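# Sort boxes: full ones into tote, empty to desks

## Task

Every box in the room that is full must end up completely inside the tote, and every box that is empty must be returned to the desk it belongs on. The robot must not tip over or finish leaning, or the task fails. A box counts only if it stays where it should without the robot holding it there.

## Robot and tools

Robot: a Hello Robot Stretch 4, a single-arm mobile manipulator about 1.6 m tall. It has an omni-wheel base (rim no more than 0.23 m from the base origin), a lift on a vertical mast, one arm that telescopes forward, a three-joint wrist and a two-finger gripper. Cameras: head_camera, head_left_camera, head_right_camera (all on the head) and wrist_camera (on the arm's end).

Frames: the base frame has its origin on the floor below the base centre, x ahead, y to the left, z upward. hand_pose is reported in it: a point between the open fingertips, whose axes equal the base axes when all wrist joints are 0; its printed position may be slightly wrong. The odometry frame is where the base frame was at the start. base_odometry counts wheel rotation only, so wheel slip shows up as motion; heading runs -3.142 to 3.142, left positive.

execute_actions: argument "actions" is a list holding one action or none (none just reports state and images). An action contains "base", "joints" or both, optionally with "pace" and "contact_limits"; or it contains only "end_of_arm". Everything in one action starts at once and may finish at different times. "base" holds exactly one relative move from the base's current measured spot: {"translate_m": d} straight ahead, metres, forward positive, -2 to 2; {"strafe_m": d} sideways, metres, left positive, -2 to 2; {"rotate_rad": d} in place, radians, counter-clockwise positive, -3.2 to 3.2. "joints" is a dict by joint name of absolute targets (not offsets): lift_m 0 to 1.2 m; arm_m 0 to 0.55 m extension; wrist_yaw_rad -1.134 to 4.276 (0 straight ahead, positive to the left, 3.14 folded back, arm may block above 3.4); wrist_pitch_rad -1.117 to 4.259 (0 level, 1.57 pointing down); wrist_roll_rad -1.117 to 4.259 (0 fingers level, positive clockwise seen from behind); gripper_m -0.038 to 0.141 m fingertip gap (negative means fingers press together). Done tolerances: lift and arm ±0.004, yaw and roll ±0.02, pitch ±0.05, gripper ±0.004. A joint target past its range gets clipped and reported; any other bad value or unknown key rejects the call with no motion. "pace" is "slow", "default", "fast" or "max" (base up to 0.1/0.3/0.4/0.6 m/s and 1/2/3/4 rad/s; with lift above 0.2 the speed is reduced, down to 0.3 m/s and 1 rad/s at 1.2). "contact_limits" takes only {"arm_m": value} from 0 (gentlest) to 0.75 (firmest), default 0.5. {"end_of_arm": "enable_torque"} re-powers any wrist or gripper motor that shut off. An action runs at most 15 s. Parts left out of an action may still be driving toward older targets without their status saying so. "cameras" chooses images: omitted, null or ["all"] gives every camera; [] gives none. If a result reports a stop, later motion, wait and finished_scene calls in that same reply are skipped.

wait: {"seconds": 0 to 10}; commands nothing and returns state plus images.

zoom_image: {"camera": name, "region": [x0, y0, x1, y1]} in pixels of that camera's most recent full image, origin top-left, no more than 504 by 504.

finished_scene: {"scene": number}; closes the current scene permanently after the last command has been held, and reports success. Replying with no tool call ends everything.

Result lines: lidar_m lists 12 distances in metres, sectors of 30 degrees counter-clockwise starting straight ahead (4th left, 7th behind, 10th right); "-" means nothing seen or closer than 0.25 m; it sees from about 0.15 m height upward, misses glass and thin legs. wrist_depth_mm is a 7x7 grid of median depths, 100 to 2000 mm, "-" if unknown; the robot's own body appears. turned_by_wheels vs turned_by_imu differing by over about 0.1 rad means a collision or slip; heading error is roughly their difference. base_tilt gives forward and right lean in degrees (a fixed bias up to about 1.5). motor_effort is percent of maximum, positive toward larger joint values, bracket is the action's peak; readings are noisy and biased. For wheel_0, wheel_1, wheel_2, positive turns the base right. A raised wrist_pitch_rad effort hints at a load; a rest effort outside its range means pushing or carrying.

Statuses: "done"; "off_target" (stopped short, maybe still pushing); "contact_stop_at_<key>" (hit something; that part goes slack, a slack lift may sag, slack wheels may roll); "limit_stop_at_<name>" such as tilt (over 6 degrees lean: lift, arm, wheels go slack and ignore commands) or own_body (self-collision; move away, not further toward); "time_out"; "torque_fault" (a wrist motor overloaded and went limp until enable_torque). on_its_own lists uncommanded behaviour; "held at" is a joint's target, not its position.

Gripping: command gripper_m below the object's width; squeezing harder pulls it toward the wrist, opening pushes it out. Neither the reading nor "done" proves a grasp; at commands of 0 or more a firm hold changes gripper effort. If fingertips jam on a surface, raise the lift. Tilting the gripper up (pitch below -0.2) with roll below -0.4 or above 4 risks self-collision. To unfold at the start, send lift_m 0.4 with wrist_yaw_rad 0 together.

Avoid: driving or turning with over 1 kg held and arm_m above 0.2 (tip risk, worse at fast paces); sustained pushing or pulling, especially with the gripper high or a high contact limit; holding over about 2 kg with a level gripper; dropping, slamming or hard contact. An object may occasionally be nudged by the scene. Faster robot motion is better once the job succeeds.

Each tool is called after "Call:" in YAML: its name, and indented under it one key for each argument.

## Session

Call:
execute_actions:
  actions: []

Scene clock: 0.00 s.
base_odometry: x=+0.000 y=+0.000 heading=+0.000 (m, m, rad; odometry frame)
turned_by_wheels: +0.000 (rad since the last result)
turned_by_imu: +0.000 (rad since the last result)
base_tilt: forward=+0.8 right=-0.1 (deg)
lidar_m: 1.00 0.99 1.22 2.22 1.24 0.76 0.68 0.70 0.80 0.68 0.71 0.87
base_status: not commanded
joint_positions: lift_m=+0.209 arm_m=-0.001 wrist_yaw_rad=+3.036 wrist_pitch_rad=-0.009 wrist_roll_rad=-0.004 gripper_m=+0.057
joint_status: not commanded
motor_effort: lift_m=+20 arm_m=-1 wrist_yaw_rad=-1 wrist_pitch_rad=-5 wrist_roll_rad=+0 gripper_m=-3 wheel_0=+0 wheel_1=-1 wheel_2=+0 (%)
hand_pose: x=-0.1073 y=+0.1174 z=+0.3898 quat_wxyz=(+0.053, +0.004, -0.002, +0.999) (m; base frame)
wrist_depth_mm: 134 139 809 891 946 1025 1138 / 110 139 820 891 960 1025 1138 / 115 140 831 891 960 1042 1138 / 136 185 831 904 960 1042 1138 / 732 778 831 891 960 1042 1160 / 741 768 200 891 198 1060 1160 / 750 768 831 112 931 976 976
pictures: head_camera, head_left_camera, head_right_camera, wrist_camera
Images, in order (width x height): head_camera 420x560, head_left_camera 420x672, head_right_camera 420x672, wrist_camera 616x392.

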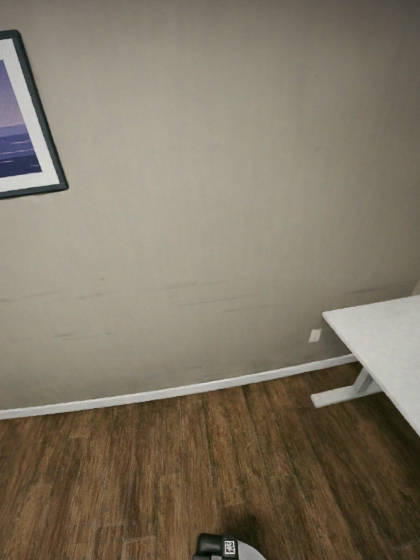

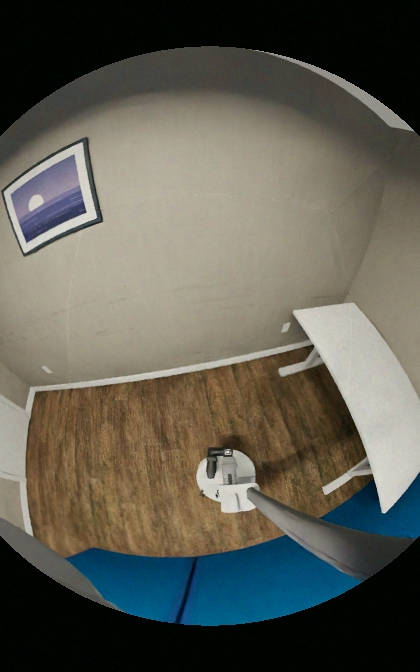

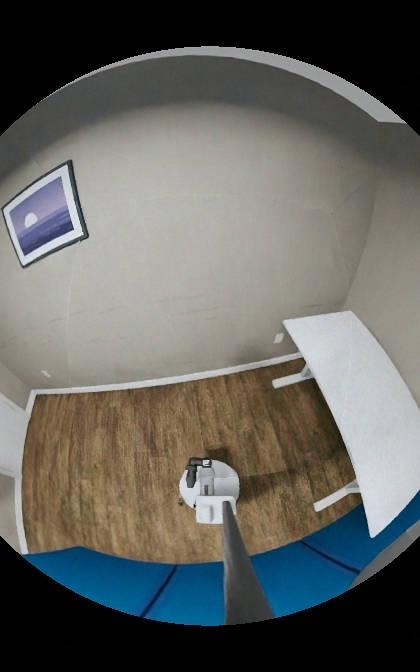

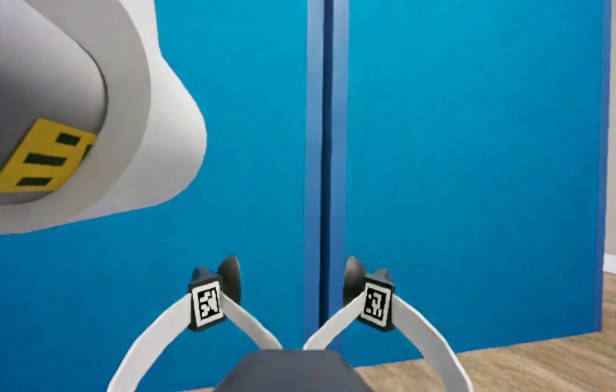

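Call:
execute_actions:
  actions:
    - {"base":{"rotate_rad":1.72}}
  cameras: []

Call:
execute_actions:
  actions:
    - {"base":{"translate_m":1.5},"pace":"fast"}
  cameras: ["head_left_camera"]

Call:
execute_actions:
  actions:
    - {"base":{"rotate_rad":1.57}}
  cameras: ["head_left_camera","head_camera"]

Scene clock: 6.70 s.
base_odometry: x=+0.000 y=+0.000 heading=+1.720 (m, m, rad; odometry frame)
turned_by_wheels: +1.720 (rad since the last result)
turned_by_imu: +1.706 (rad since the last result)
base_tilt: forward=+0.5 right=+0.0 (deg)
lidar_m: 2.22 1.01 0.73 0.68 0.73 0.72 0.71 0.74 1.02 0.99 1.04 1.42
base_status: done
joint_positions: lift_m=+0.209 arm_m=-0.001 wrist_yaw_rad=+3.036 wrist_pitch_rad=-0.009 wrist_roll_rad=-0.004 gripper_m=+0.057
joint_status: not commanded
motor_effort: lift_m=+20(20) arm_m=-1(1) wrist_yaw_rad=-1(1) wrist_pitch_rad=-5(4) wrist_roll_rad=+1(2) gripper_m=-3(2) wheel_0=-2(4) wheel_1=-3(6) wheel_2=-1(7) (%)
hand_pose: x=-0.1073 y=+0.1174 z=+0.3898 quat_wxyz=(+0.053, +0.004, -0.002, +0.999) (m; base frame)
wrist_depth_mm: 134 139 1576 1661 1661 1042 788 / 110 139 960 960 1060 991 778 / 115 140 1576 1618 1430 1042 788 / 136 185 1576 1661 1430 1025 768 / 1499 1537 1576 1661 1397 1042 778 / 1366 1366 200 1397 198 1042 768 / 931 891 960 112 931 931 768
pictures: none
No camera images: the call's "cameras" was empty. Leave "cameras" out to get every camera's image.

Scene clock: 11.73 s.
base_odometry: x=-0.223 y=+1.483 heading=+1.720 (m, m, rad; odometry frame)
turned_by_wheels: +0.000 (rad since the last result)
turned_by_imu: -0.002 (rad since the last result)
base_tilt: forward=+0.7 right=-0.1 (deg)
lidar_m: 0.72 0.73 1.09 0.81 0.76 1.03 2.60 1.42 1.03 0.97 1.00 0.77
base_status: done
joint_positions: lift_m=+0.209 arm_m=-0.001 wrist_yaw_rad=+3.036 wrist_pitch_rad=-0.009 wrist_roll_rad=-0.004 gripper_m=+0.057
joint_status: not commanded
motor_effort: lift_m=+20(20) arm_m=-1(1) wrist_yaw_rad=-1(0) wrist_pitch_rad=-4(5) wrist_roll_rad=+1(0) gripper_m=-3(3) wheel_0=+0(11) wheel_1=+1(11) wheel_2=+1(12) (%)
hand_pose: x=-0.1073 y=+0.1174 z=+0.3898 quat_wxyz=(+0.053, +0.004, -0.002, +0.999) (m; base frame)
wrist_depth_mm: 134 139 - - 1756 1098 809 / 110 139 - - 1756 1098 798 / 115 140 - - 1808 1098 798 / 136 185 - - 1756 1078 798 / 1921 - - - 1576 1078 798 / 1336 1366 200 1397 199 1078 798 / 931 891 960 112 946 917 788
pictures: head_left_camera
Images, in order (width x height): head_left_camera 420x672.

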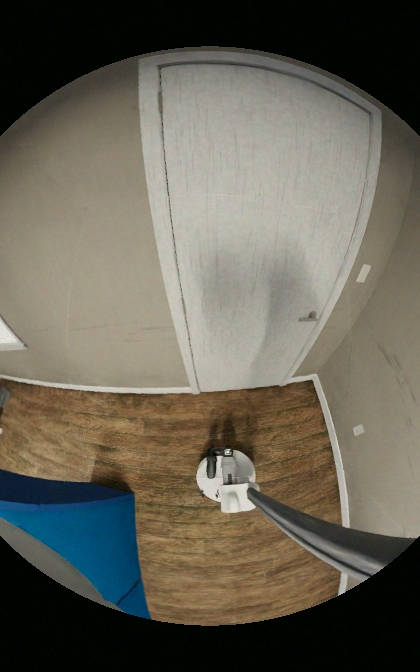

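Scene clock: 13.80 s.
base_odometry: x=-0.223 y=+1.483 heading=-2.994 (m, m, rad; odometry frame)
turned_by_wheels: +1.569 (rad since the last result)
turned_by_imu: +1.557 (rad since the last result)
base_tilt: forward=+0.5 right=-0.1 (deg)
lidar_m: 0.78 0.76 1.05 2.20 1.42 1.04 0.96 1.02 0.78 0.71 0.76 1.08
base_status: done
joint_positions: lift_m=+0.209 arm_m=-0.001 wrist_yaw_rad=+3.036 wrist_pitch_rad=-0.009 wrist_roll_rad=-0.004 gripper_m=+0.057
joint_status: not commanded
motor_effort: lift_m=+20(20) arm_m=-1(1) wrist_yaw_rad=-1(1) wrist_pitch_rad=-5(5) wrist_roll_rad=+1(1) gripper_m=-5(6) wheel_0=-3(7) wheel_1=-4(9) wheel_2=-1(10) (%)
hand_pose: x=-0.1073 y=+0.1174 z=+0.3898 quat_wxyz=(+0.053, +0.004, -0.002, +0.999) (m; base frame)
wrist_depth_mm: 134 139 1098 1118 1160 1205 1255 / 110 139 1098 1138 1160 1205 1255 / 115 140 1098 1138 1182 1205 1281 / 136 185 1098 1138 1182 1229 1281 / 1042 1078 1118 1138 1182 1229 1281 / 1025 1078 199 1138 198 1205 1281 / 931 891 960 112 931 976 976
pictures: head_camera, head_left_camera
Images, in order (width x height): head_camera 420x560, head_left_camera 420x672.

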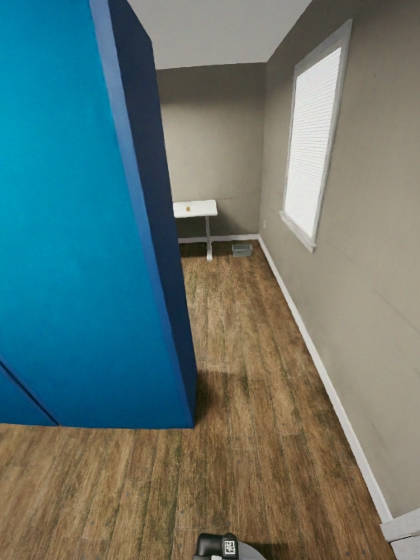

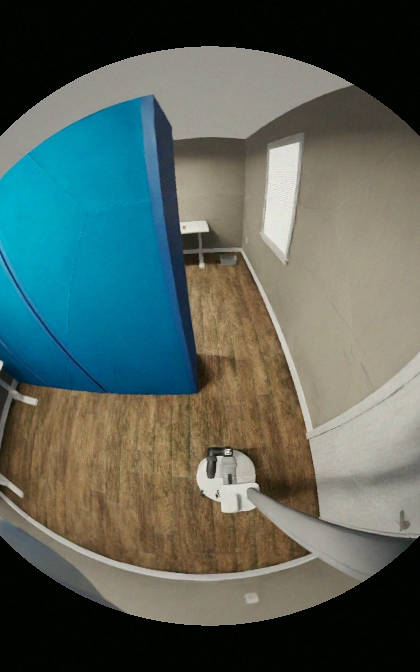

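Call:
execute_actions:
  actions:
    - {"base":{"strafe_m":-0.27}}
  cameras: []

Call:
execute_actions:
  actions:
    - {"base":{"translate_m":1.7},"pace":"fast"}
  cameras: ["head_left_camera"]

Call:
execute_actions:
  actions:
    - {"base":{"rotate_rad":0.9}}
  cameras: ["head_left_camera","head_camera"]

Scene clock: 19.70 s.
base_odometry: x=-0.263 y=+1.750 heading=-2.994 (m, m, rad; odometry frame)
turned_by_wheels: +0.000 (rad since the last result)
turned_by_imu: +0.000 (rad since the last result)
base_tilt: forward=+0.5 right=-0.2 (deg)
lidar_m: 1.72 0.85 1.00 2.45 1.36 1.01 0.96 0.64 0.48 0.45 0.48 0.67
base_status: done
joint_positions: lift_m=+0.209 arm_m=-0.001 wrist_yaw_rad=+3.036 wrist_pitch_rad=-0.009 wrist_roll_rad=-0.004 gripper_m=+0.057
joint_status: not commanded
motor_effort: lift_m=+20(20) arm_m=+0(1) wrist_yaw_rad=-1(1) wrist_pitch_rad=-6(6) wrist_roll_rad=+1(1) gripper_m=-4(7) wheel_0=-1(11) wheel_1=-3(13) wheel_2=+0(1) (%)
hand_pose: x=-0.1073 y=+0.1174 z=+0.3898 quat_wxyz=(+0.053, +0.004, -0.002, +0.999) (m; base frame)
wrist_depth_mm: 134 139 1078 1138 1160 1205 1255 / 110 139 1078 1118 1160 1205 1255 / 115 140 1118 1138 1160 1205 1255 / 136 185 1098 1118 1182 1205 1281 / 1025 1060 1098 1138 1205 1229 1281 / 1042 1042 200 1118 198 1205 1255 / 931 878 960 112 931 976 976
pictures: none
No camera images: the call's "cameras" was empty. Leave "cameras" out to get every camera's image.

Scene clock: 25.23 s.
base_odometry: x=-1.944 y=+1.500 heading=-2.994 (m, m, rad; odometry frame)
turned_by_wheels: +0.000 (rad since the last result)
turned_by_imu: -0.002 (rad since the last result)
base_tilt: forward=+0.6 right=-0.1 (deg)
lidar_m: 1.31 1.34 1.80 2.11 0.71 0.67 1.93 0.69 0.47 0.40 0.42 0.62
base_status: done
joint_positions: lift_m=+0.209 arm_m=-0.001 wrist_yaw_rad=+3.036 wrist_pitch_rad=-0.009 wrist_roll_rad=-0.004 gripper_m=+0.057
joint_status: not commanded
motor_effort: lift_m=+20(20) arm_m=+0(0) wrist_yaw_rad=-1(0) wrist_pitch_rad=-6(5) wrist_roll_rad=+1(2) gripper_m=-3(4) wheel_0=+0(8) wheel_1=+2(13) wheel_2=+2(12) (%)
hand_pose: x=-0.1073 y=+0.1174 z=+0.3898 quat_wxyz=(+0.053, +0.004, -0.002, +0.999) (m; base frame)
wrist_depth_mm: 135 139 - - 1078 750 1205 / 110 139 - - 1078 750 1205 / 115 140 - - 1078 707 1205 / 136 185 - - 1060 750 1229 / 1060 1808 - - 976 741 1229 / 1078 1366 199 1430 199 788 1205 / 931 891 960 112 917 715 809
pictures: head_left_camera
Images, in order (width x height): head_left_camera 420x672.

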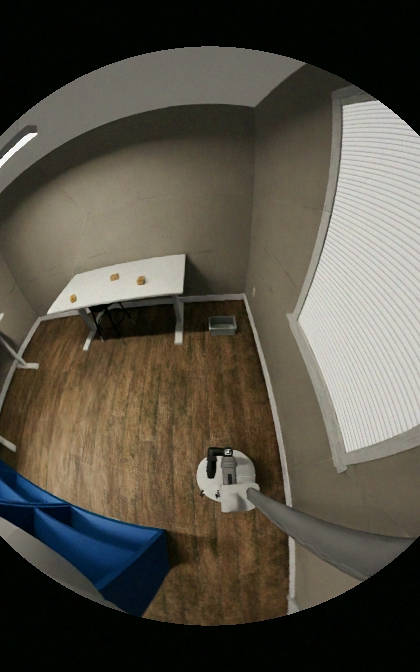

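Scene clock: 26.87 s.
base_odometry: x=-1.944 y=+1.500 heading=-2.094 (m, m, rad; odometry frame)
turned_by_wheels: +0.899 (rad since the last result)
turned_by_imu: +0.893 (rad since the last result)
base_tilt: forward=+0.5 right=-0.1 (deg)
lidar_m: 1.60 2.48 0.84 0.67 2.66 0.83 0.49 0.40 0.42 0.55 1.16 1.30
base_status: done
joint_positions: lift_m=+0.209 arm_m=-0.001 wrist_yaw_rad=+3.036 wrist_pitch_rad=-0.009 wrist_roll_rad=-0.004 gripper_m=+0.057
joint_status: not commanded
motor_effort: lift_m=+20(20) arm_m=-1(1) wrist_yaw_rad=-1(1) wrist_pitch_rad=-5(5) wrist_roll_rad=+2(1) gripper_m=-5(4) wheel_0=-3(2) wheel_1=-3(9) wheel_2=-1(11) (%)
hand_pose: x=-0.1073 y=+0.1174 z=+0.3898 quat_wxyz=(+0.053, +0.004, -0.002, +0.999) (m; base frame)
wrist_depth_mm: 134 139 732 917 1182 1708 - / 110 139 732 917 1229 1756 - / 115 140 741 917 1205 1756 - / 136 185 741 917 1229 1756 - / 530 615 723 931 1229 1808 - / 530 609 200 904 199 1430 1464 / 530 597 715 112 946 976 976
pictures: head_camera, head_left_camera
Images, in order (width x height): head_camera 420x560, head_left_camera 420x672.

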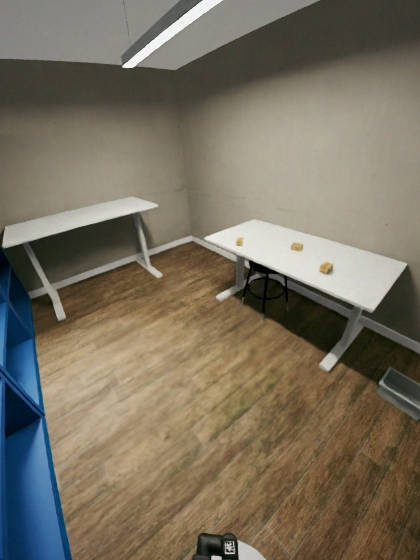

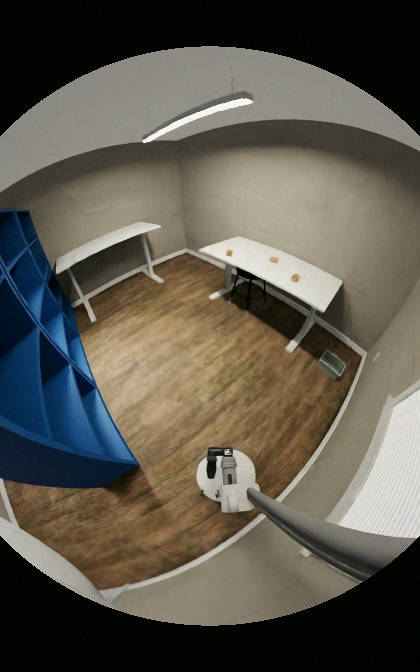

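Call:
execute_actions:
  actions:
    - {"base":{"translate_m":0.9},"joints":{"lift_m":0.75,"wrist_yaw_rad":0,"gripper_m":0.13},"pace":"fast"}
  cameras: ["head_left_camera"]

Call:
execute_actions:
  actions:
    - {"base":{"rotate_rad":-0.87}}
  cameras: ["wrist_camera","head_camera"]

Scene clock: 33.07 s.
base_odometry: x=-2.394 y=+0.721 heading=-2.094 (m, m, rad; odometry frame)
turned_by_wheels: +0.000 (rad since the last result)
turned_by_imu: -0.002 (rad since the last result)
base_tilt: forward=+0.9 right=-0.3 (deg)
lidar_m: 0.89 1.79 1.78 1.17 1.04 1.07 1.25 1.13 1.14 0.79 0.71 0.70
base_status: done
joint_positions: lift_m=+0.750 arm_m=-0.001 wrist_yaw_rad=+0.000 wrist_pitch_rad=-0.009 wrist_roll_rad=-0.004 gripper_m=+0.130
joint_status: all done
motor_effort: lift_m=+22(30) arm_m=+0(1) wrist_yaw_rad=-2(6) wrist_pitch_rad=-5(6) wrist_roll_rad=-1(2) gripper_m=-1(7) wheel_0=+1(9) wheel_1=+2(5) wheel_2=+2(12) (%)
hand_pose: x=+0.4588 y=-0.0873 z=+0.9307 quat_wxyz=(+1.000, -0.002, -0.005, +0.000) (m; base frame)
wrist_depth_mm: - - - 1921 1576 1281 1118 / - - - 1921 1537 1308 1098 / - - - - 1576 1308 1118 / - - - 1983 1618 1336 1118 / - - - 1921 1464 1255 1118 / - 208 976 820 220 759 809 / 1921 1983 - 112 647 539 569
pictures: head_left_camera
Images, in order (width x height): head_left_camera 420x672.

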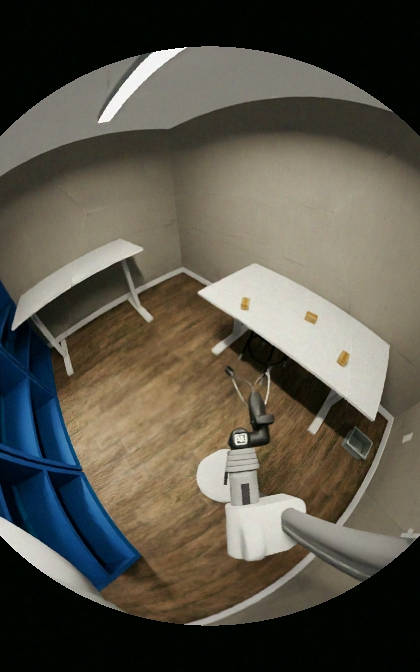

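Scene clock: 34.67 s.
base_odometry: x=-2.394 y=+0.721 heading=-2.964 (m, m, rad; odometry frame)
turned_by_wheels: -0.870 (rad since the last result)
turned_by_imu: -0.863 (rad since the last result)
base_tilt: forward=+0.6 right=-0.1 (deg)
lidar_m: 0.71 0.74 1.00 1.79 1.50 1.08 1.05 1.68 1.17 1.12 1.16 0.73
base_status: done
joint_positions: lift_m=+0.750 arm_m=-0.001 wrist_yaw_rad=+0.000 wrist_pitch_rad=-0.009 wrist_roll_rad=-0.004 gripper_m=+0.130
joint_status: not commanded
motor_effort: lift_m=+21(22) arm_m=-1(1) wrist_yaw_rad=+0(3) wrist_pitch_rad=-6(6) wrist_roll_rad=+1(1) gripper_m=+0(3) wheel_0=+1(10) wheel_1=+3(12) wheel_2=+1(8) (%)
hand_pose: x=+0.4588 y=-0.0875 z=+0.9307 quat_wxyz=(+1.000, -0.002, -0.005, +0.000) (m; base frame)
wrist_depth_mm: 1255 1255 1255 1281 1255 1281 1255 / 1281 1255 1255 1255 1281 1281 1308 / 1255 1281 1255 1255 1281 1308 1281 / 1281 1281 1281 1281 1308 1308 1308 / 1281 1255 1281 1281 1281 1308 1281 / 788 208 741 723 220 1308 1308 / 549 525 554 112 569 535 1308
pictures: head_camera, wrist_camera
camera_calibration (this result's frames):
wrist_camera: T_world_to_cam=[[-0.0436483, -0.998817, 0.0214363, -0.095224], [-0.0185756, -0.0206416, -0.999614, 0.99331], [0.998874, -0.0440296, -0.0176526, -0.216453], [0, 0, 0, 1]] pos_world=[0.230504, -0.0841381, 0.991147]
Images, in order (width x height): head_camera 420x560, wrist_camera 616x392.

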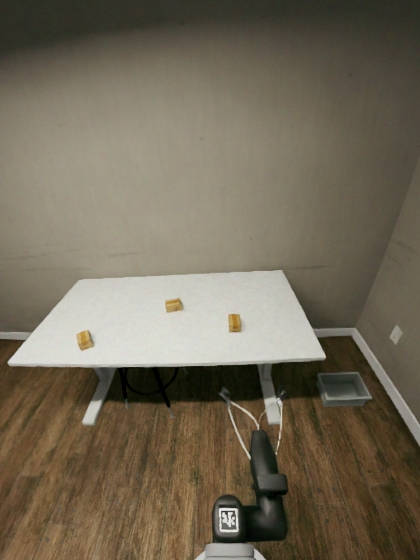

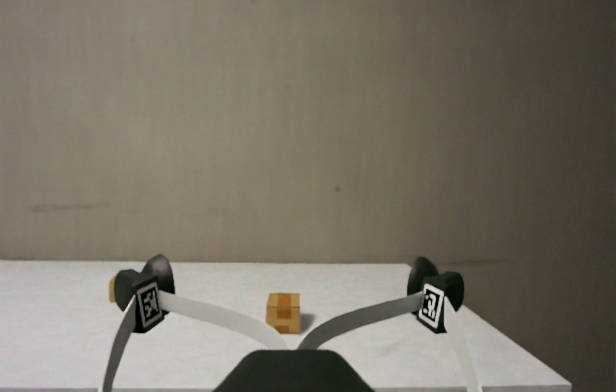

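Call:
execute_actions:
  actions:
    - {"base":{"translate_m":0.3},"joints":{"lift_m":0.61}}
  cameras: ["wrist_camera","head_right_camera"]

Scene clock: 40.07 s.
base_odometry: x=-2.689 y=+0.668 heading=-2.963 (m, m, rad; odometry frame)
turned_by_wheels: +0.000 (rad since the last result)
turned_by_imu: -0.001 (rad since the last result)
base_tilt: forward=+0.8 right=-0.1 (deg)
lidar_m: 0.40 0.42 0.59 1.78 1.89 1.40 1.34 1.66 1.19 1.13 0.61 0.46
base_status: done
joint_positions: lift_m=+0.610 arm_m=-0.001 wrist_yaw_rad=+0.000 wrist_pitch_rad=-0.009 wrist_roll_rad=-0.004 gripper_m=+0.130
joint_status: all done
motor_effort: lift_m=+17(20) arm_m=-1(1) wrist_yaw_rad=-2(1) wrist_pitch_rad=-7(7) wrist_roll_rad=+2(0) gripper_m=-2(2) wheel_0=+2(5) wheel_1=+3(8) wheel_2=-1(10) (%)
hand_pose: x=+0.4588 y=-0.0874 z=+0.7911 quat_wxyz=(+1.000, -0.002, -0.005, +0.000) (m; base frame)
wrist_depth_mm: 960 960 960 976 976 976 976 / 960 960 976 976 960 976 976 / 960 960 976 976 976 976 991 / 960 976 976 976 976 976 991 / 530 676 683 707 707 723 991 / 370 208 349 349 220 359 394 / 258 247 264 112 268 253 270
pictures: head_right_camera, wrist_camera
camera_calibration (this result's frames):
wrist_camera: T_world_to_cam=[[-0.0435147, -0.998823, 0.0214363, -0.0922538], [-0.0185729, -0.0206441, -0.999614, 0.853741], [0.99888, -0.0438961, -0.0176528, -0.218918], [0, 0, 0, 1]] pos_world=[0.230515, -0.0841301, 0.851525]
Images, in order (width x height): head_right_camera 420x672, wrist_camera 616x392.

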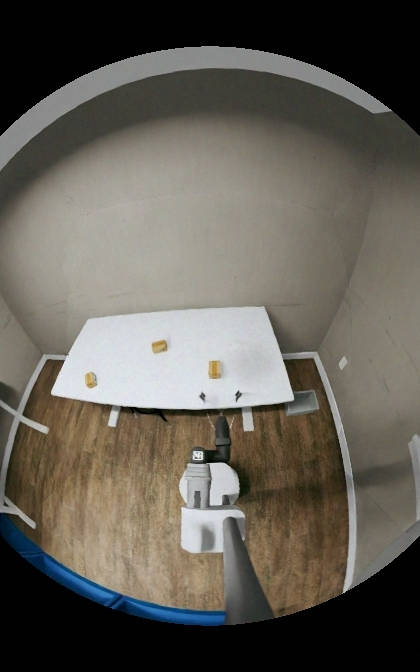

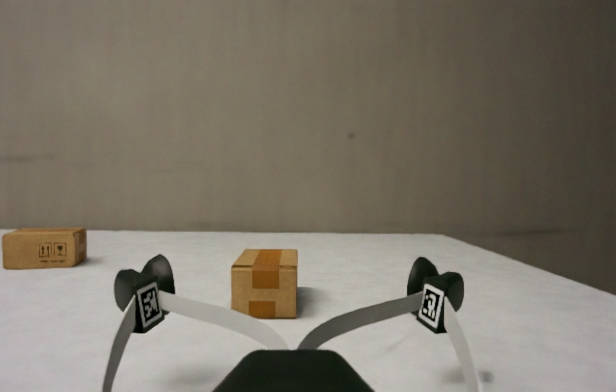

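Call:
execute_actions:
  actions:
    - {"base":{"strafe_m":0.03},"joints":{"lift_m":0.578}}
  cameras: []

Call:
execute_actions:
  actions:
    - {"joints":{"arm_m":0.165},"contact_limits":{"arm_m":0.2}}
  cameras: ["wrist_camera","head_right_camera"]

Scene clock: 44.67 s.
base_odometry: x=-2.684 y=+0.638 heading=-2.963 (m, m, rad; odometry frame)
turned_by_wheels: +0.000 (rad since the last result)
turned_by_imu: -0.001 (rad since the last result)
base_tilt: forward=+0.6 right=-0.1 (deg)
lidar_m: 0.40 0.42 0.61 1.75 1.82 1.39 1.35 1.71 1.21 1.17 0.59 0.47
base_status: done
joint_positions: lift_m=+0.578 arm_m=-0.001 wrist_yaw_rad=+0.000 wrist_pitch_rad=-0.009 wrist_roll_rad=-0.004 gripper_m=+0.130
joint_status: all done
motor_effort: lift_m=+17(17) arm_m=-1(1) wrist_yaw_rad=-2(1) wrist_pitch_rad=-5(6) wrist_roll_rad=+1(0) gripper_m=-1(3) wheel_0=+0(6) wheel_1=+0(9) wheel_2=+0(1) (%)
hand_pose: x=+0.4588 y=-0.0874 z=+0.7591 quat_wxyz=(+1.000, -0.002, -0.005, +0.000) (m; base frame)
wrist_depth_mm: 960 960 976 960 976 976 991 / 976 960 976 976 976 976 976 / 976 976 960 976 976 976 991 / 976 960 976 976 991 991 991 / 484 500 508 349 525 535 768 / 277 208 260 289 220 270 294 / 192 189 197 112 200 196 202
pictures: none
No camera images: the call's "cameras" was empty. Leave "cameras" out to get every camera's image.

Scene clock: 46.17 s.
base_odometry: x=-2.684 y=+0.638 heading=-2.964 (m, m, rad; odometry frame)
turned_by_wheels: +0.000 (rad since the last result)
turned_by_imu: +0.020 (rad since the last result)
base_tilt: forward=+0.8 right=-0.1 (deg)
lidar_m: 0.39 0.44 0.61 1.75 1.84 1.36 1.34 1.69 1.22 1.17 0.60 0.45
base_status: not commanded
joint_positions: lift_m=+0.578 arm_m=+0.123 wrist_yaw_rad=-0.007 wrist_pitch_rad=-0.008 wrist_roll_rad=-0.004 gripper_m=+0.130
joint_status: arm_m contact_stop (moved +0.124 of +0.166)
on_its_own: arm_m is slack since a contact_stop (your +0.165 is given up); wrist_yaw_rad is at rest, and its effort (+18) is outside its rest range (-13 to +13)
motor_effort: lift_m=+18(18) arm_m=+0(30) wrist_yaw_rad=+18(53) wrist_pitch_rad=-9(17) wrist_roll_rad=+2(7) gripper_m=-1(1) wheel_0=+0(6) wheel_1=+0(7) wheel_2=-5(10) (%)
contact_limits: arm_m 0.2
hand_pose: x=+0.5822 y=-0.0894 z=+0.7587 quat_wxyz=(+1.000, -0.002, -0.004, -0.003) (m; base frame)
wrist_depth_mm: 831 842 842 842 854 854 854 / 842 842 854 854 854 854 854 / 854 854 854 854 854 854 854 / 854 854 854 854 866 854 866 / 413 484 492 235 517 525 539 / 271 208 255 228 220 264 289 / 190 181 194 112 197 186 198
pictures: head_right_camera, wrist_camera
camera_calibration (this result's frames):
wrist_camera: T_world_to_cam=[[-0.0502795, -0.998501, 0.0216462, -0.0843379], [-0.0198436, -0.0206706, -0.999589, 0.824301], [0.998538, -0.0506884, -0.0187745, -0.342388], [0, 0, 0, 1]] pos_world=[0.354004, -0.0845277, 0.81936]
Images, in order (width x height): head_right_camera 420x672, wrist_camera 616x392.

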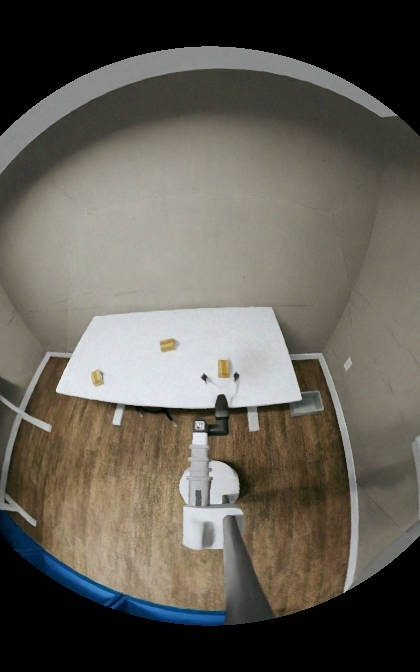

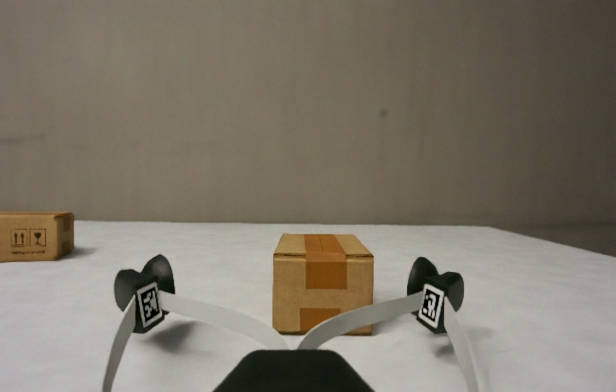

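Gripper body hits the edge; pitch down.

Call:
execute_actions:
  actions:
    - {"joints":{"arm_m":0.08}}
  cameras: []

Call:
execute_actions:
  actions:
    - {"base":{"rotate_rad":-0.03},"joints":{"lift_m":0.85}}
  cameras: []

Call:
execute_actions:
  actions:
    - {"joints":{"wrist_pitch_rad":0.7,"arm_m":0.2}}
  cameras: ["wrist_camera","head_right_camera"]

Scene clock: 50.07 s.
base_odometry: x=-2.684 y=+0.638 heading=-2.963 (m, m, rad; odometry frame)
turned_by_wheels: +0.000 (rad since the last result)
turned_by_imu: +0.000 (rad since the last result)
base_tilt: forward=+0.5 right=+0.0 (deg)
lidar_m: 0.41 0.44 0.60 1.73 1.84 1.40 1.34 1.67 1.21 1.18 0.60 0.45
base_status: not commanded
joint_positions: lift_m=+0.578 arm_m=+0.081 wrist_yaw_rad=+0.000 wrist_pitch_rad=-0.009 wrist_roll_rad=-0.004 gripper_m=+0.130
joint_status: all done
motor_effort: lift_m=+18(19) arm_m=-7(9) wrist_yaw_rad=-1(18) wrist_pitch_rad=-6(9) wrist_roll_rad=+3(2) gripper_m=+0(0) wheel_0=+0(0) wheel_1=+0(0) wheel_2=-1(5) (%)
hand_pose: x=+0.5405 y=-0.0875 z=+0.7589 quat_wxyz=(+1.000, -0.002, -0.004, +0.000) (m; base frame)
wrist_depth_mm: 891 891 891 891 878 891 878 / 904 904 891 891 891 891 891 / 904 904 891 891 891 891 891 / 904 904 904 904 904 891 891 / 449 492 504 268 521 535 539 / 272 208 258 268 220 265 291 / 191 182 195 112 198 187 200
pictures: none
No camera images: the call's "cameras" was empty. Leave "cameras" out to get every camera's image.

Scene clock: 52.27 s.
base_odometry: x=-2.684 y=+0.638 heading=-2.993 (m, m, rad; odometry frame)
turned_by_wheels: -0.029 (rad since the last result)
turned_by_imu: -0.030 (rad since the last result)
base_tilt: forward=+0.6 right=-0.2 (deg)
lidar_m: 0.39 0.41 0.60 1.73 1.82 1.41 1.33 1.70 1.23 1.18 0.61 0.44
base_status: done
joint_positions: lift_m=+0.850 arm_m=+0.081 wrist_yaw_rad=+0.000 wrist_pitch_rad=-0.009 wrist_roll_rad=-0.004 gripper_m=+0.130
joint_status: all done
motor_effort: lift_m=+23(23) arm_m=-6(7) wrist_yaw_rad=-1(1) wrist_pitch_rad=-7(7) wrist_roll_rad=+1(1) gripper_m=+0(2) wheel_0=+1(3) wheel_1=+3(5) wheel_2=+2(4) (%)
hand_pose: x=+0.5405 y=-0.0874 z=+1.0305 quat_wxyz=(+1.000, -0.002, -0.004, +0.000) (m; base frame)
wrist_depth_mm: 878 878 878 891 891 904 904 / 878 891 891 891 891 904 904 / 891 878 904 891 904 904 917 / 891 891 904 917 904 917 917 / 891 891 904 904 904 917 917 / 891 208 904 917 220 931 931 / 750 723 768 112 778 778 917
pictures: none
No camera images: the call's "cameras" was empty. Leave "cameras" out to get every camera's image.

Scene clock: 53.63 s.
base_odometry: x=-2.684 y=+0.638 heading=-2.993 (m, m, rad; odometry frame)
turned_by_wheels: +0.000 (rad since the last result)
turned_by_imu: +0.000 (rad since the last result)
base_tilt: forward=+0.8 right=-0.1 (deg)
lidar_m: 0.41 0.44 0.59 1.75 1.83 1.40 1.33 1.73 1.22 1.16 0.61 0.43
base_status: not commanded
joint_positions: lift_m=+0.850 arm_m=+0.199 wrist_yaw_rad=+0.000 wrist_pitch_rad=+0.701 wrist_roll_rad=-0.004 gripper_m=+0.130
joint_status: all done
motor_effort: lift_m=+23(23) arm_m=+6(8) wrist_yaw_rad=-2(0) wrist_pitch_rad=-4(4) wrist_roll_rad=+1(1) gripper_m=-3(3) wheel_0=+1(1) wheel_1=+3(2) wheel_2=+2(2) (%)
hand_pose: x=+0.5901 y=-0.0874 z=+0.8418 quat_wxyz=(+0.939, -0.002, +0.344, +0.001) (m; base frame)
wrist_depth_mm: 732 732 741 741 741 732 741 / 634 647 654 668 676 691 820 / 504 525 535 544 549 559 878 / 424 442 452 459 462 469 477 / 382 389 392 384 399 404 407 / 336 208 330 291 219 347 357 / 301 300 307 112 314 310 319
pictures: head_right_camera, wrist_camera
camera_calibration (this result's frames):
wrist_camera: T_world_to_cam=[[-0.0188187, -0.998821, 0.0447518, -0.121809], [-0.666127, -0.0208535, -0.745547, 1.0751], [0.745601, -0.0438406, -0.664949, 0.345173], [0, 0, 0, 1]] pos_world=[0.456502, -0.0841134, 1.03651]
Images, in order (width x height): head_right_camera 420x672, wrist_camera 616x392.

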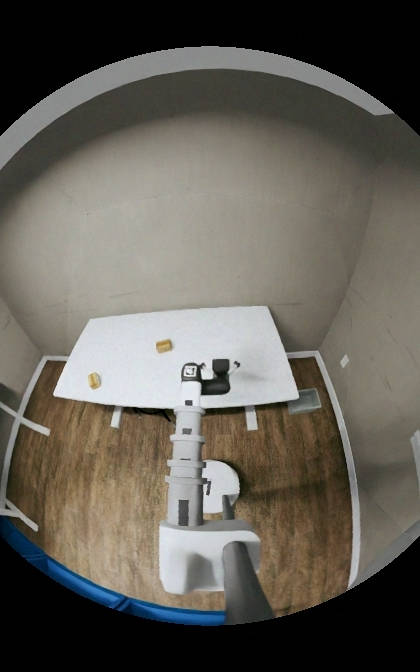

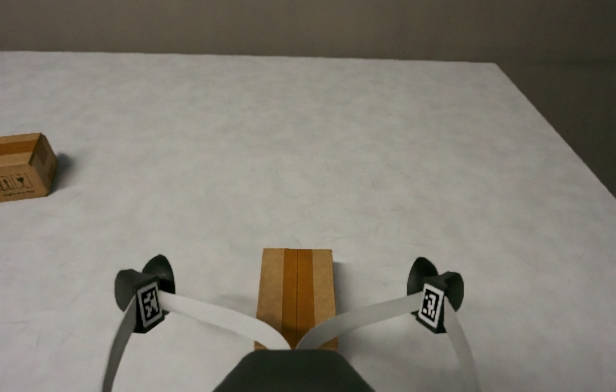

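Call:
execute_actions:
  actions:
    - {"joints":{"lift_m":0.775,"arm_m":0.23}}
  cameras: ["wrist_camera"]

Call:
execute_actions:
  actions:
    - {"joints":{"gripper_m":0.01}}
  cameras: ["wrist_camera"]

Call:
execute_actions:
  actions:
    - {"joints":{"lift_m":0.8},"pace":"slow"}
  cameras: ["wrist_camera"]

Scene clock: 57.50 s.
base_odometry: x=-2.684 y=+0.638 heading=-2.993 (m, m, rad; odometry frame)
turned_by_wheels: +0.000 (rad since the last result)
turned_by_imu: -0.001 (rad since the last result)
base_tilt: forward=+0.6 right=-0.4 (deg)
lidar_m: 0.41 0.44 0.59 1.75 1.84 1.41 1.34 1.72 1.24 1.18 0.62 0.45
base_status: not commanded
joint_positions: lift_m=+0.775 arm_m=+0.229 wrist_yaw_rad=+0.000 wrist_pitch_rad=+0.702 wrist_roll_rad=-0.004 gripper_m=+0.130
joint_status: all done
motor_effort: lift_m=+17(23) arm_m=+6(8) wrist_yaw_rad=-1(1) wrist_pitch_rad=-5(4) wrist_roll_rad=+2(1) gripper_m=-1(3) wheel_0=+1(1) wheel_1=+3(3) wheel_2=+3(3) (%)
hand_pose: x=+0.6200 y=-0.0874 z=+0.7672 quat_wxyz=(+0.939, -0.002, +0.344, +0.001) (m; base frame)
wrist_depth_mm: 621 627 640 654 683 683 707 / 477 484 496 508 521 525 564 / 392 399 407 413 418 424 430 / 334 338 342 345 351 357 359 / 290 293 296 236 303 306 309 / 255 208 217 208 220 263 271 / 229 228 233 112 237 236 241
pictures: wrist_camera
camera_calibration (this result's frames):
wrist_camera: T_world_to_cam=[[-0.0188801, -0.99882, 0.0447561, -0.11789], [-0.666296, -0.0208059, -0.745397, 1.03944], [0.745448, -0.043894, -0.665117, 0.273488], [0, 0, 0, 1]] pos_world=[0.486479, -0.0841196, 0.961975]
Images, in order (width x height): wrist_camera 616x392.

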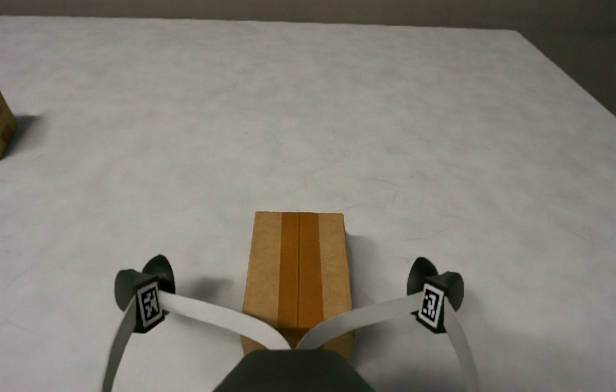

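Scene clock: 59.60 s.
base_odometry: x=-2.684 y=+0.638 heading=-2.993 (m, m, rad; odometry frame)
turned_by_wheels: +0.000 (rad since the last result)
turned_by_imu: +0.000 (rad since the last result)
base_tilt: forward=+0.8 right=-0.1 (deg)
lidar_m: 0.41 0.42 0.58 1.75 1.84 1.40 1.33 1.72 1.22 1.18 0.61 0.45
base_status: not commanded
joint_positions: lift_m=+0.775 arm_m=+0.229 wrist_yaw_rad=+0.000 wrist_pitch_rad=+0.705 wrist_roll_rad=-0.004 gripper_m=+0.010
joint_status: all done
motor_effort: lift_m=+18(18) arm_m=+7(7) wrist_yaw_rad=-1(1) wrist_pitch_rad=-14(11) wrist_roll_rad=+2(1) gripper_m=-25(19) wheel_0=+1(1) wheel_1=+3(3) wheel_2=+2(2) (%)
hand_pose: x=+0.6195 y=-0.0875 z=+0.7665 quat_wxyz=(+0.939, -0.002, +0.345, +0.001) (m; base frame)
wrist_depth_mm: 603 615 627 647 661 683 715 / 473 480 492 496 504 517 549 / 389 394 399 404 413 418 424 / 329 334 338 342 347 351 355 / 287 290 285 226 300 304 307 / 253 250 187 196 188 267 268 / 227 223 227 112 236 228 239
pictures: wrist_camera
camera_calibration (this result's frames):
wrist_camera: T_world_to_cam=[[-0.0189612, -0.998815, 0.0448122, -0.117908], [-0.668513, -0.0206627, -0.743414, 1.03839], [0.743459, -0.0440535, -0.667329, 0.276341], [0, 0, 0, 1]] pos_world=[0.486496, -0.0841382, 0.961651]
Images, in order (width x height): wrist_camera 616x392.

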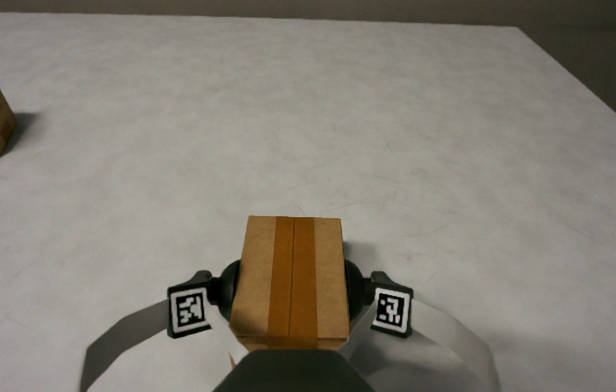

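Scene clock: 60.60 s.
base_odometry: x=-2.684 y=+0.638 heading=-2.993 (m, m, rad; odometry frame)
turned_by_wheels: +0.000 (rad since the last result)
turned_by_imu: +0.000 (rad since the last result)
base_tilt: forward=+0.7 right=-0.2 (deg)
lidar_m: 0.39 0.44 0.60 1.75 1.81 1.42 1.35 1.73 1.22 1.18 0.62 0.44
base_status: not commanded
joint_positions: lift_m=+0.800 arm_m=+0.229 wrist_yaw_rad=+0.000 wrist_pitch_rad=+0.705 wrist_roll_rad=-0.004 gripper_m=+0.010
joint_status: all done
motor_effort: lift_m=+25(23) arm_m=+7(6) wrist_yaw_rad=+0(1) wrist_pitch_rad=-13(12) wrist_roll_rad=+2(2) gripper_m=-23(25) wheel_0=+1(1) wheel_1=+3(3) wheel_2=+2(2) (%)
hand_pose: x=+0.6194 y=-0.0875 z=+0.7909 quat_wxyz=(+0.939, -0.002, +0.345, +0.001) (m; base frame)
wrist_depth_mm: 668 683 683 683 683 699 707 / 525 525 539 549 559 569 750 / 415 433 442 445 455 462 473 / 366 370 375 377 384 389 394 / 317 320 315 226 332 334 340 / 279 276 188 196 188 296 297 / 250 248 249 112 260 252 264
pictures: wrist_camera
camera_calibration (this result's frames):
wrist_camera: T_world_to_cam=[[-0.0189536, -0.998815, 0.0448155, -0.11901], [-0.66864, -0.0206627, -0.743299, 1.05652], [0.743345, -0.0440536, -0.667456, 0.292832], [0, 0, 0, 1]] pos_world=[0.486499, -0.0841382, 0.986094]
Images, in order (width x height): wrist_camera 616x392.

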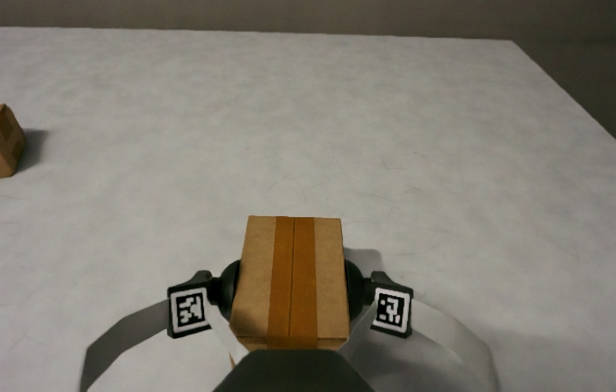

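Call:
execute_actions:
  actions:
    - {"base":{"strafe_m":-0.75},"joints":{"lift_m":0.84,"arm_m":0.1}}
  cameras: ["head_right_camera"]

Call:
execute_actions:
  actions:
    - {"joints":{"lift_m":0.32}}
  cameras: ["wrist_camera","head_camera"]

Scene clock: 68.90 s.
base_odometry: x=-2.795 y=+1.380 heading=-2.993 (m, m, rad; odometry frame)
turned_by_wheels: +0.000 (rad since the last result)
turned_by_imu: +0.001 (rad since the last result)
base_tilt: forward=+0.5 right=-0.2 (deg)
lidar_m: 0.53 0.50 0.58 1.64 1.93 1.45 1.74 0.54 0.43 0.40 0.45 0.58
base_status: done
joint_positions: lift_m=+0.840 arm_m=+0.101 wrist_yaw_rad=+0.000 wrist_pitch_rad=+0.705 wrist_roll_rad=-0.004 gripper_m=+0.010
joint_status: all done
motor_effort: lift_m=+24(26) arm_m=-7(10) wrist_yaw_rad=+0(3) wrist_pitch_rad=-14(14) wrist_roll_rad=+2(2) gripper_m=-19(22) wheel_0=-1(11) wheel_1=-2(14) wheel_2=+0(2) (%)
hand_pose: x=+0.4918 y=-0.0874 z=+0.8310 quat_wxyz=(+0.939, -0.002, +0.345, +0.001) (m; base frame)
wrist_depth_mm: 778 820 820 831 831 788 569 / 603 931 917 917 917 798 564 / 554 1042 1025 1025 1042 798 559 / 1098 1182 1182 1160 1182 788 559 / 707 1281 1255 225 1281 788 554 / 854 904 188 196 188 732 554 / 976 960 991 112 1008 668 549
pictures: head_right_camera
Images, in order (width x height): head_right_camera 420x672.

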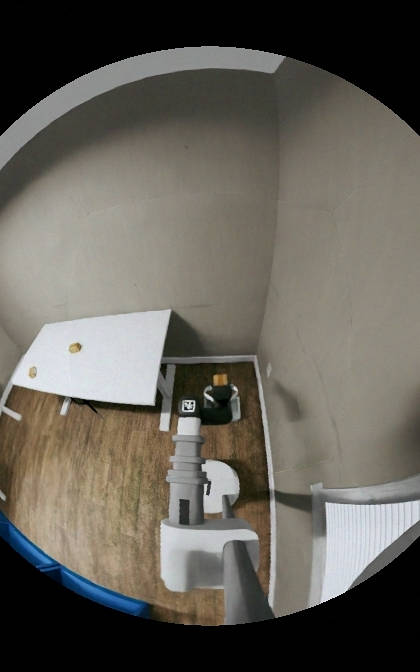

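Scene clock: 71.93 s.
base_odometry: x=-2.795 y=+1.380 heading=-2.993 (m, m, rad; odometry frame)
turned_by_wheels: +0.000 (rad since the last result)
turned_by_imu: +0.000 (rad since the last result)
base_tilt: forward=+0.6 right=-0.1 (deg)
lidar_m: 0.54 0.48 0.60 1.64 1.94 1.45 1.77 0.58 0.43 0.40 0.47 0.57
base_status: not commanded
joint_positions: lift_m=+0.320 arm_m=+0.101 wrist_yaw_rad=+0.000 wrist_pitch_rad=+0.705 wrist_roll_rad=-0.004 gripper_m=+0.010
joint_status: all done
motor_effort: lift_m=+19(23) arm_m=-6(7) wrist_yaw_rad=-1(1) wrist_pitch_rad=-14(14) wrist_roll_rad=+1(2) gripper_m=-22(22) wheel_0=-1(1) wheel_1=-2(2) wheel_2=+0(0) (%)
hand_pose: x=+0.4918 y=-0.0874 z=+0.3114 quat_wxyz=(+0.939, -0.002, +0.345, +0.001) (m; base frame)
wrist_depth_mm: 831 831 820 842 842 798 564 / 904 904 904 904 904 809 564 / 809 842 866 878 891 759 564 / 683 715 723 732 741 715 559 / 609 627 492 225 569 647 539 / 544 530 188 196 188 574 535 / 484 477 452 112 462 484 500
pictures: head_camera, wrist_camera
camera_calibration (this result's frames):
wrist_camera: T_world_to_cam=[[-0.0188099, -0.998818, 0.0448169, -0.0999791], [-0.668701, -0.0207561, -0.743241, 0.614748], [0.743293, -0.0439494, -0.667521, 0.0676941], [0, 0, 0, 1]] pos_world=[0.358886, -0.0841261, 0.506574]
Images, in order (width x height): head_camera 420x560, wrist_camera 616x392.

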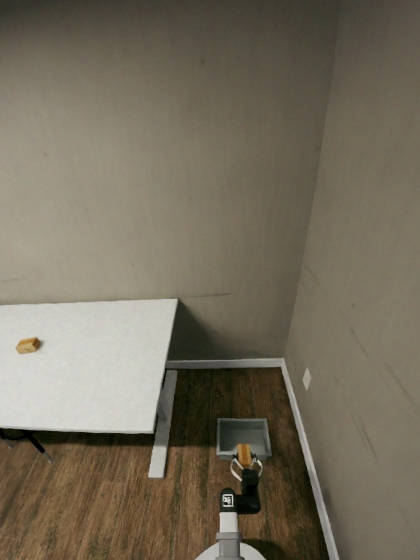

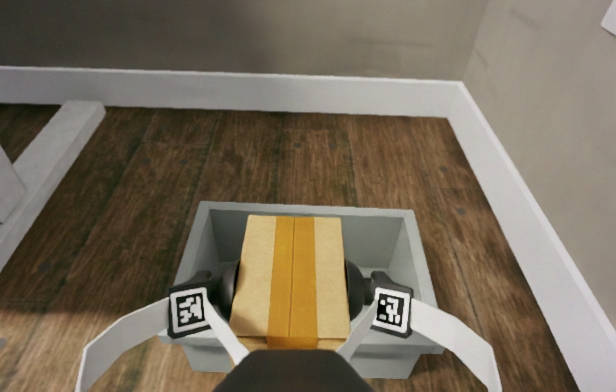

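Call:
execute_actions:
  actions:
    - {"base":{"strafe_m":-0.055},"joints":{"lift_m":0.36,"wrist_pitch_rad":1.25,"arm_m":0.36}}
  cameras: ["wrist_camera","head_camera"]

Scene clock: 77.20 s.
base_odometry: x=-2.803 y=+1.434 heading=-2.993 (m, m, rad; odometry frame)
turned_by_wheels: +0.000 (rad since the last result)
turned_by_imu: -0.001 (rad since the last result)
base_tilt: forward=+0.8 right=-0.1 (deg)
lidar_m: 0.54 0.53 0.60 1.64 1.96 1.46 1.57 0.51 0.38 0.35 0.41 0.57
base_status: done
joint_positions: lift_m=+0.360 arm_m=+0.359 wrist_yaw_rad=+0.000 wrist_pitch_rad=+1.252 wrist_roll_rad=-0.004 gripper_m=+0.011
joint_status: all done
motor_effort: lift_m=+24(27) arm_m=+6(6) wrist_yaw_rad=-2(1) wrist_pitch_rad=-4(9) wrist_roll_rad=+2(1) gripper_m=-23(23) wheel_0=+0(10) wheel_1=-1(6) wheel_2=+0(1) (%)
hand_pose: x=+0.6202 y=-0.0874 z=+0.2639 quat_wxyz=(+0.810, -0.002, +0.586, +0.001) (m; base frame)
wrist_depth_mm: 569 574 580 585 591 597 484 / 539 549 554 559 569 574 473 / 517 525 530 535 544 544 459 / 500 415 469 413 477 525 455 / 480 424 480 225 492 504 452 / 459 351 190 196 188 484 449 / 442 343 345 112 455 462 445
pictures: head_camera, wrist_camera
camera_calibration (this result's frames):
wrist_camera: T_world_to_cam=[[0.00749616, -0.998818, 0.0480256, -0.112566], [-0.957631, -0.0209979, -0.287233, 0.724184], [0.287902, -0.0438377, -0.956656, 0.299345], [0, 0, 0, 1]] pos_world=[0.608162, -0.084104, 0.499786]
Images, in order (width x height): head_camera 420x560, wrist_camera 616x392.

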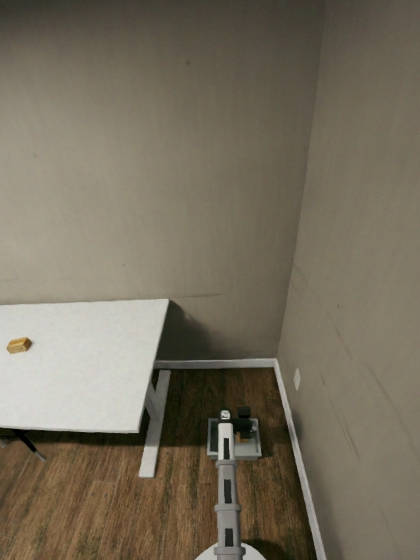

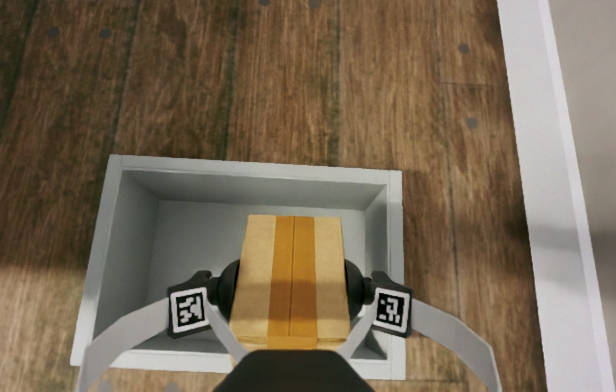

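Call:
execute_actions:
  actions:
    - {"base":{"strafe_m":0.02},"joints":{"arm_m":0.395,"lift_m":0.3}}
  cameras: []

Call:
execute_actions:
  actions:
    - {"joints":{"lift_m":0.165},"pace":"slow"}
  cameras: ["wrist_camera"]

Scene clock: 81.50 s.
base_odometry: x=-2.800 y=+1.414 heading=-2.993 (m, m, rad; odometry frame)
turned_by_wheels: +0.000 (rad since the last result)
turned_by_imu: -0.001 (rad since the last result)
base_tilt: forward=+0.8 right=-0.1 (deg)
lidar_m: 0.55 0.52 0.58 1.67 1.96 1.46 1.65 0.55 0.38 0.35 0.43 0.55
base_status: done
joint_positions: lift_m=+0.300 arm_m=+0.394 wrist_yaw_rad=+0.000 wrist_pitch_rad=+1.252 wrist_roll_rad=-0.004 gripper_m=+0.011
joint_status: all done
motor_effort: lift_m=+19(24) arm_m=+6(7) wrist_yaw_rad=-2(2) wrist_pitch_rad=-4(6) wrist_roll_rad=+1(1) gripper_m=-22(23) wheel_0=+0(10) wheel_1=+0(10) wheel_2=+0(1) (%)
hand_pose: x=+0.6552 y=-0.0874 z=+0.2044 quat_wxyz=(+0.810, -0.002, +0.586, +0.001) (m; base frame)
wrist_depth_mm: 500 500 508 512 517 530 492 / 477 480 488 492 496 500 492 / 459 459 466 469 473 480 477 / 439 325 343 330 347 459 462 / 421 373 424 225 382 442 445 / 404 304 190 196 189 421 430 / 387 357 392 112 379 404 413
pictures: none
No camera images: the call's "cameras" was empty. Leave "cameras" out to get every camera's image.

Scene clock: 83.43 s.
base_odometry: x=-2.800 y=+1.414 heading=-2.993 (m, m, rad; odometry frame)
turned_by_wheels: +0.000 (rad since the last result)
turned_by_imu: +0.000 (rad since the last result)
base_tilt: forward=+0.7 right=-0.2 (deg)
lidar_m: 0.52 0.51 0.62 1.66 1.93 1.47 1.66 0.54 0.39 0.38 0.42 0.57
base_status: not commanded
joint_positions: lift_m=+0.165 arm_m=+0.394 wrist_yaw_rad=+0.000 wrist_pitch_rad=+1.252 wrist_roll_rad=-0.004 gripper_m=+0.011
joint_status: all done
motor_effort: lift_m=+18(17) arm_m=+6(6) wrist_yaw_rad=-1(1) wrist_pitch_rad=-4(4) wrist_roll_rad=+2(1) gripper_m=-23(26) wheel_0=+0(0) wheel_1=+0(0) wheel_2=+0(0) (%)
hand_pose: x=+0.6552 y=-0.0874 z=+0.0694 quat_wxyz=(+0.810, -0.002, +0.586, +0.001) (m; base frame)
wrist_depth_mm: 342 345 349 353 359 362 368 / 195 330 332 340 343 347 349 / 213 224 219 213 208 202 332 / 236 298 301 296 306 232 317 / 238 290 290 225 298 228 186 / 242 277 190 197 189 211 179 / 233 266 268 112 276 193 173
pictures: wrist_camera
camera_calibration (this result's frames):
wrist_camera: T_world_to_cam=[[0.00746734, -0.998818, 0.0480243, -0.10347], [-0.957681, -0.0209623, -0.287067, 0.701813], [0.287734, -0.0438484, -0.956706, 0.103297], [0, 0, 0, 1]] pos_world=[0.643164, -0.0841069, 0.305261]
Images, in order (width x height): wrist_camera 616x392.

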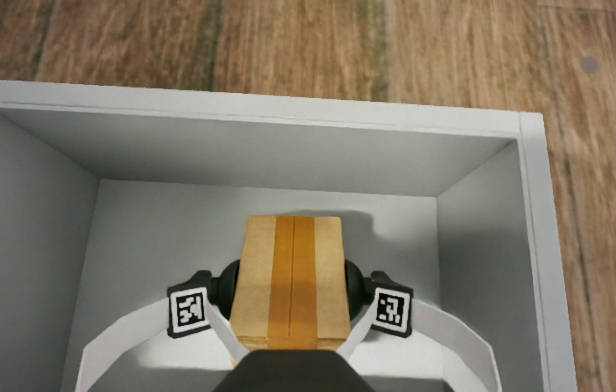

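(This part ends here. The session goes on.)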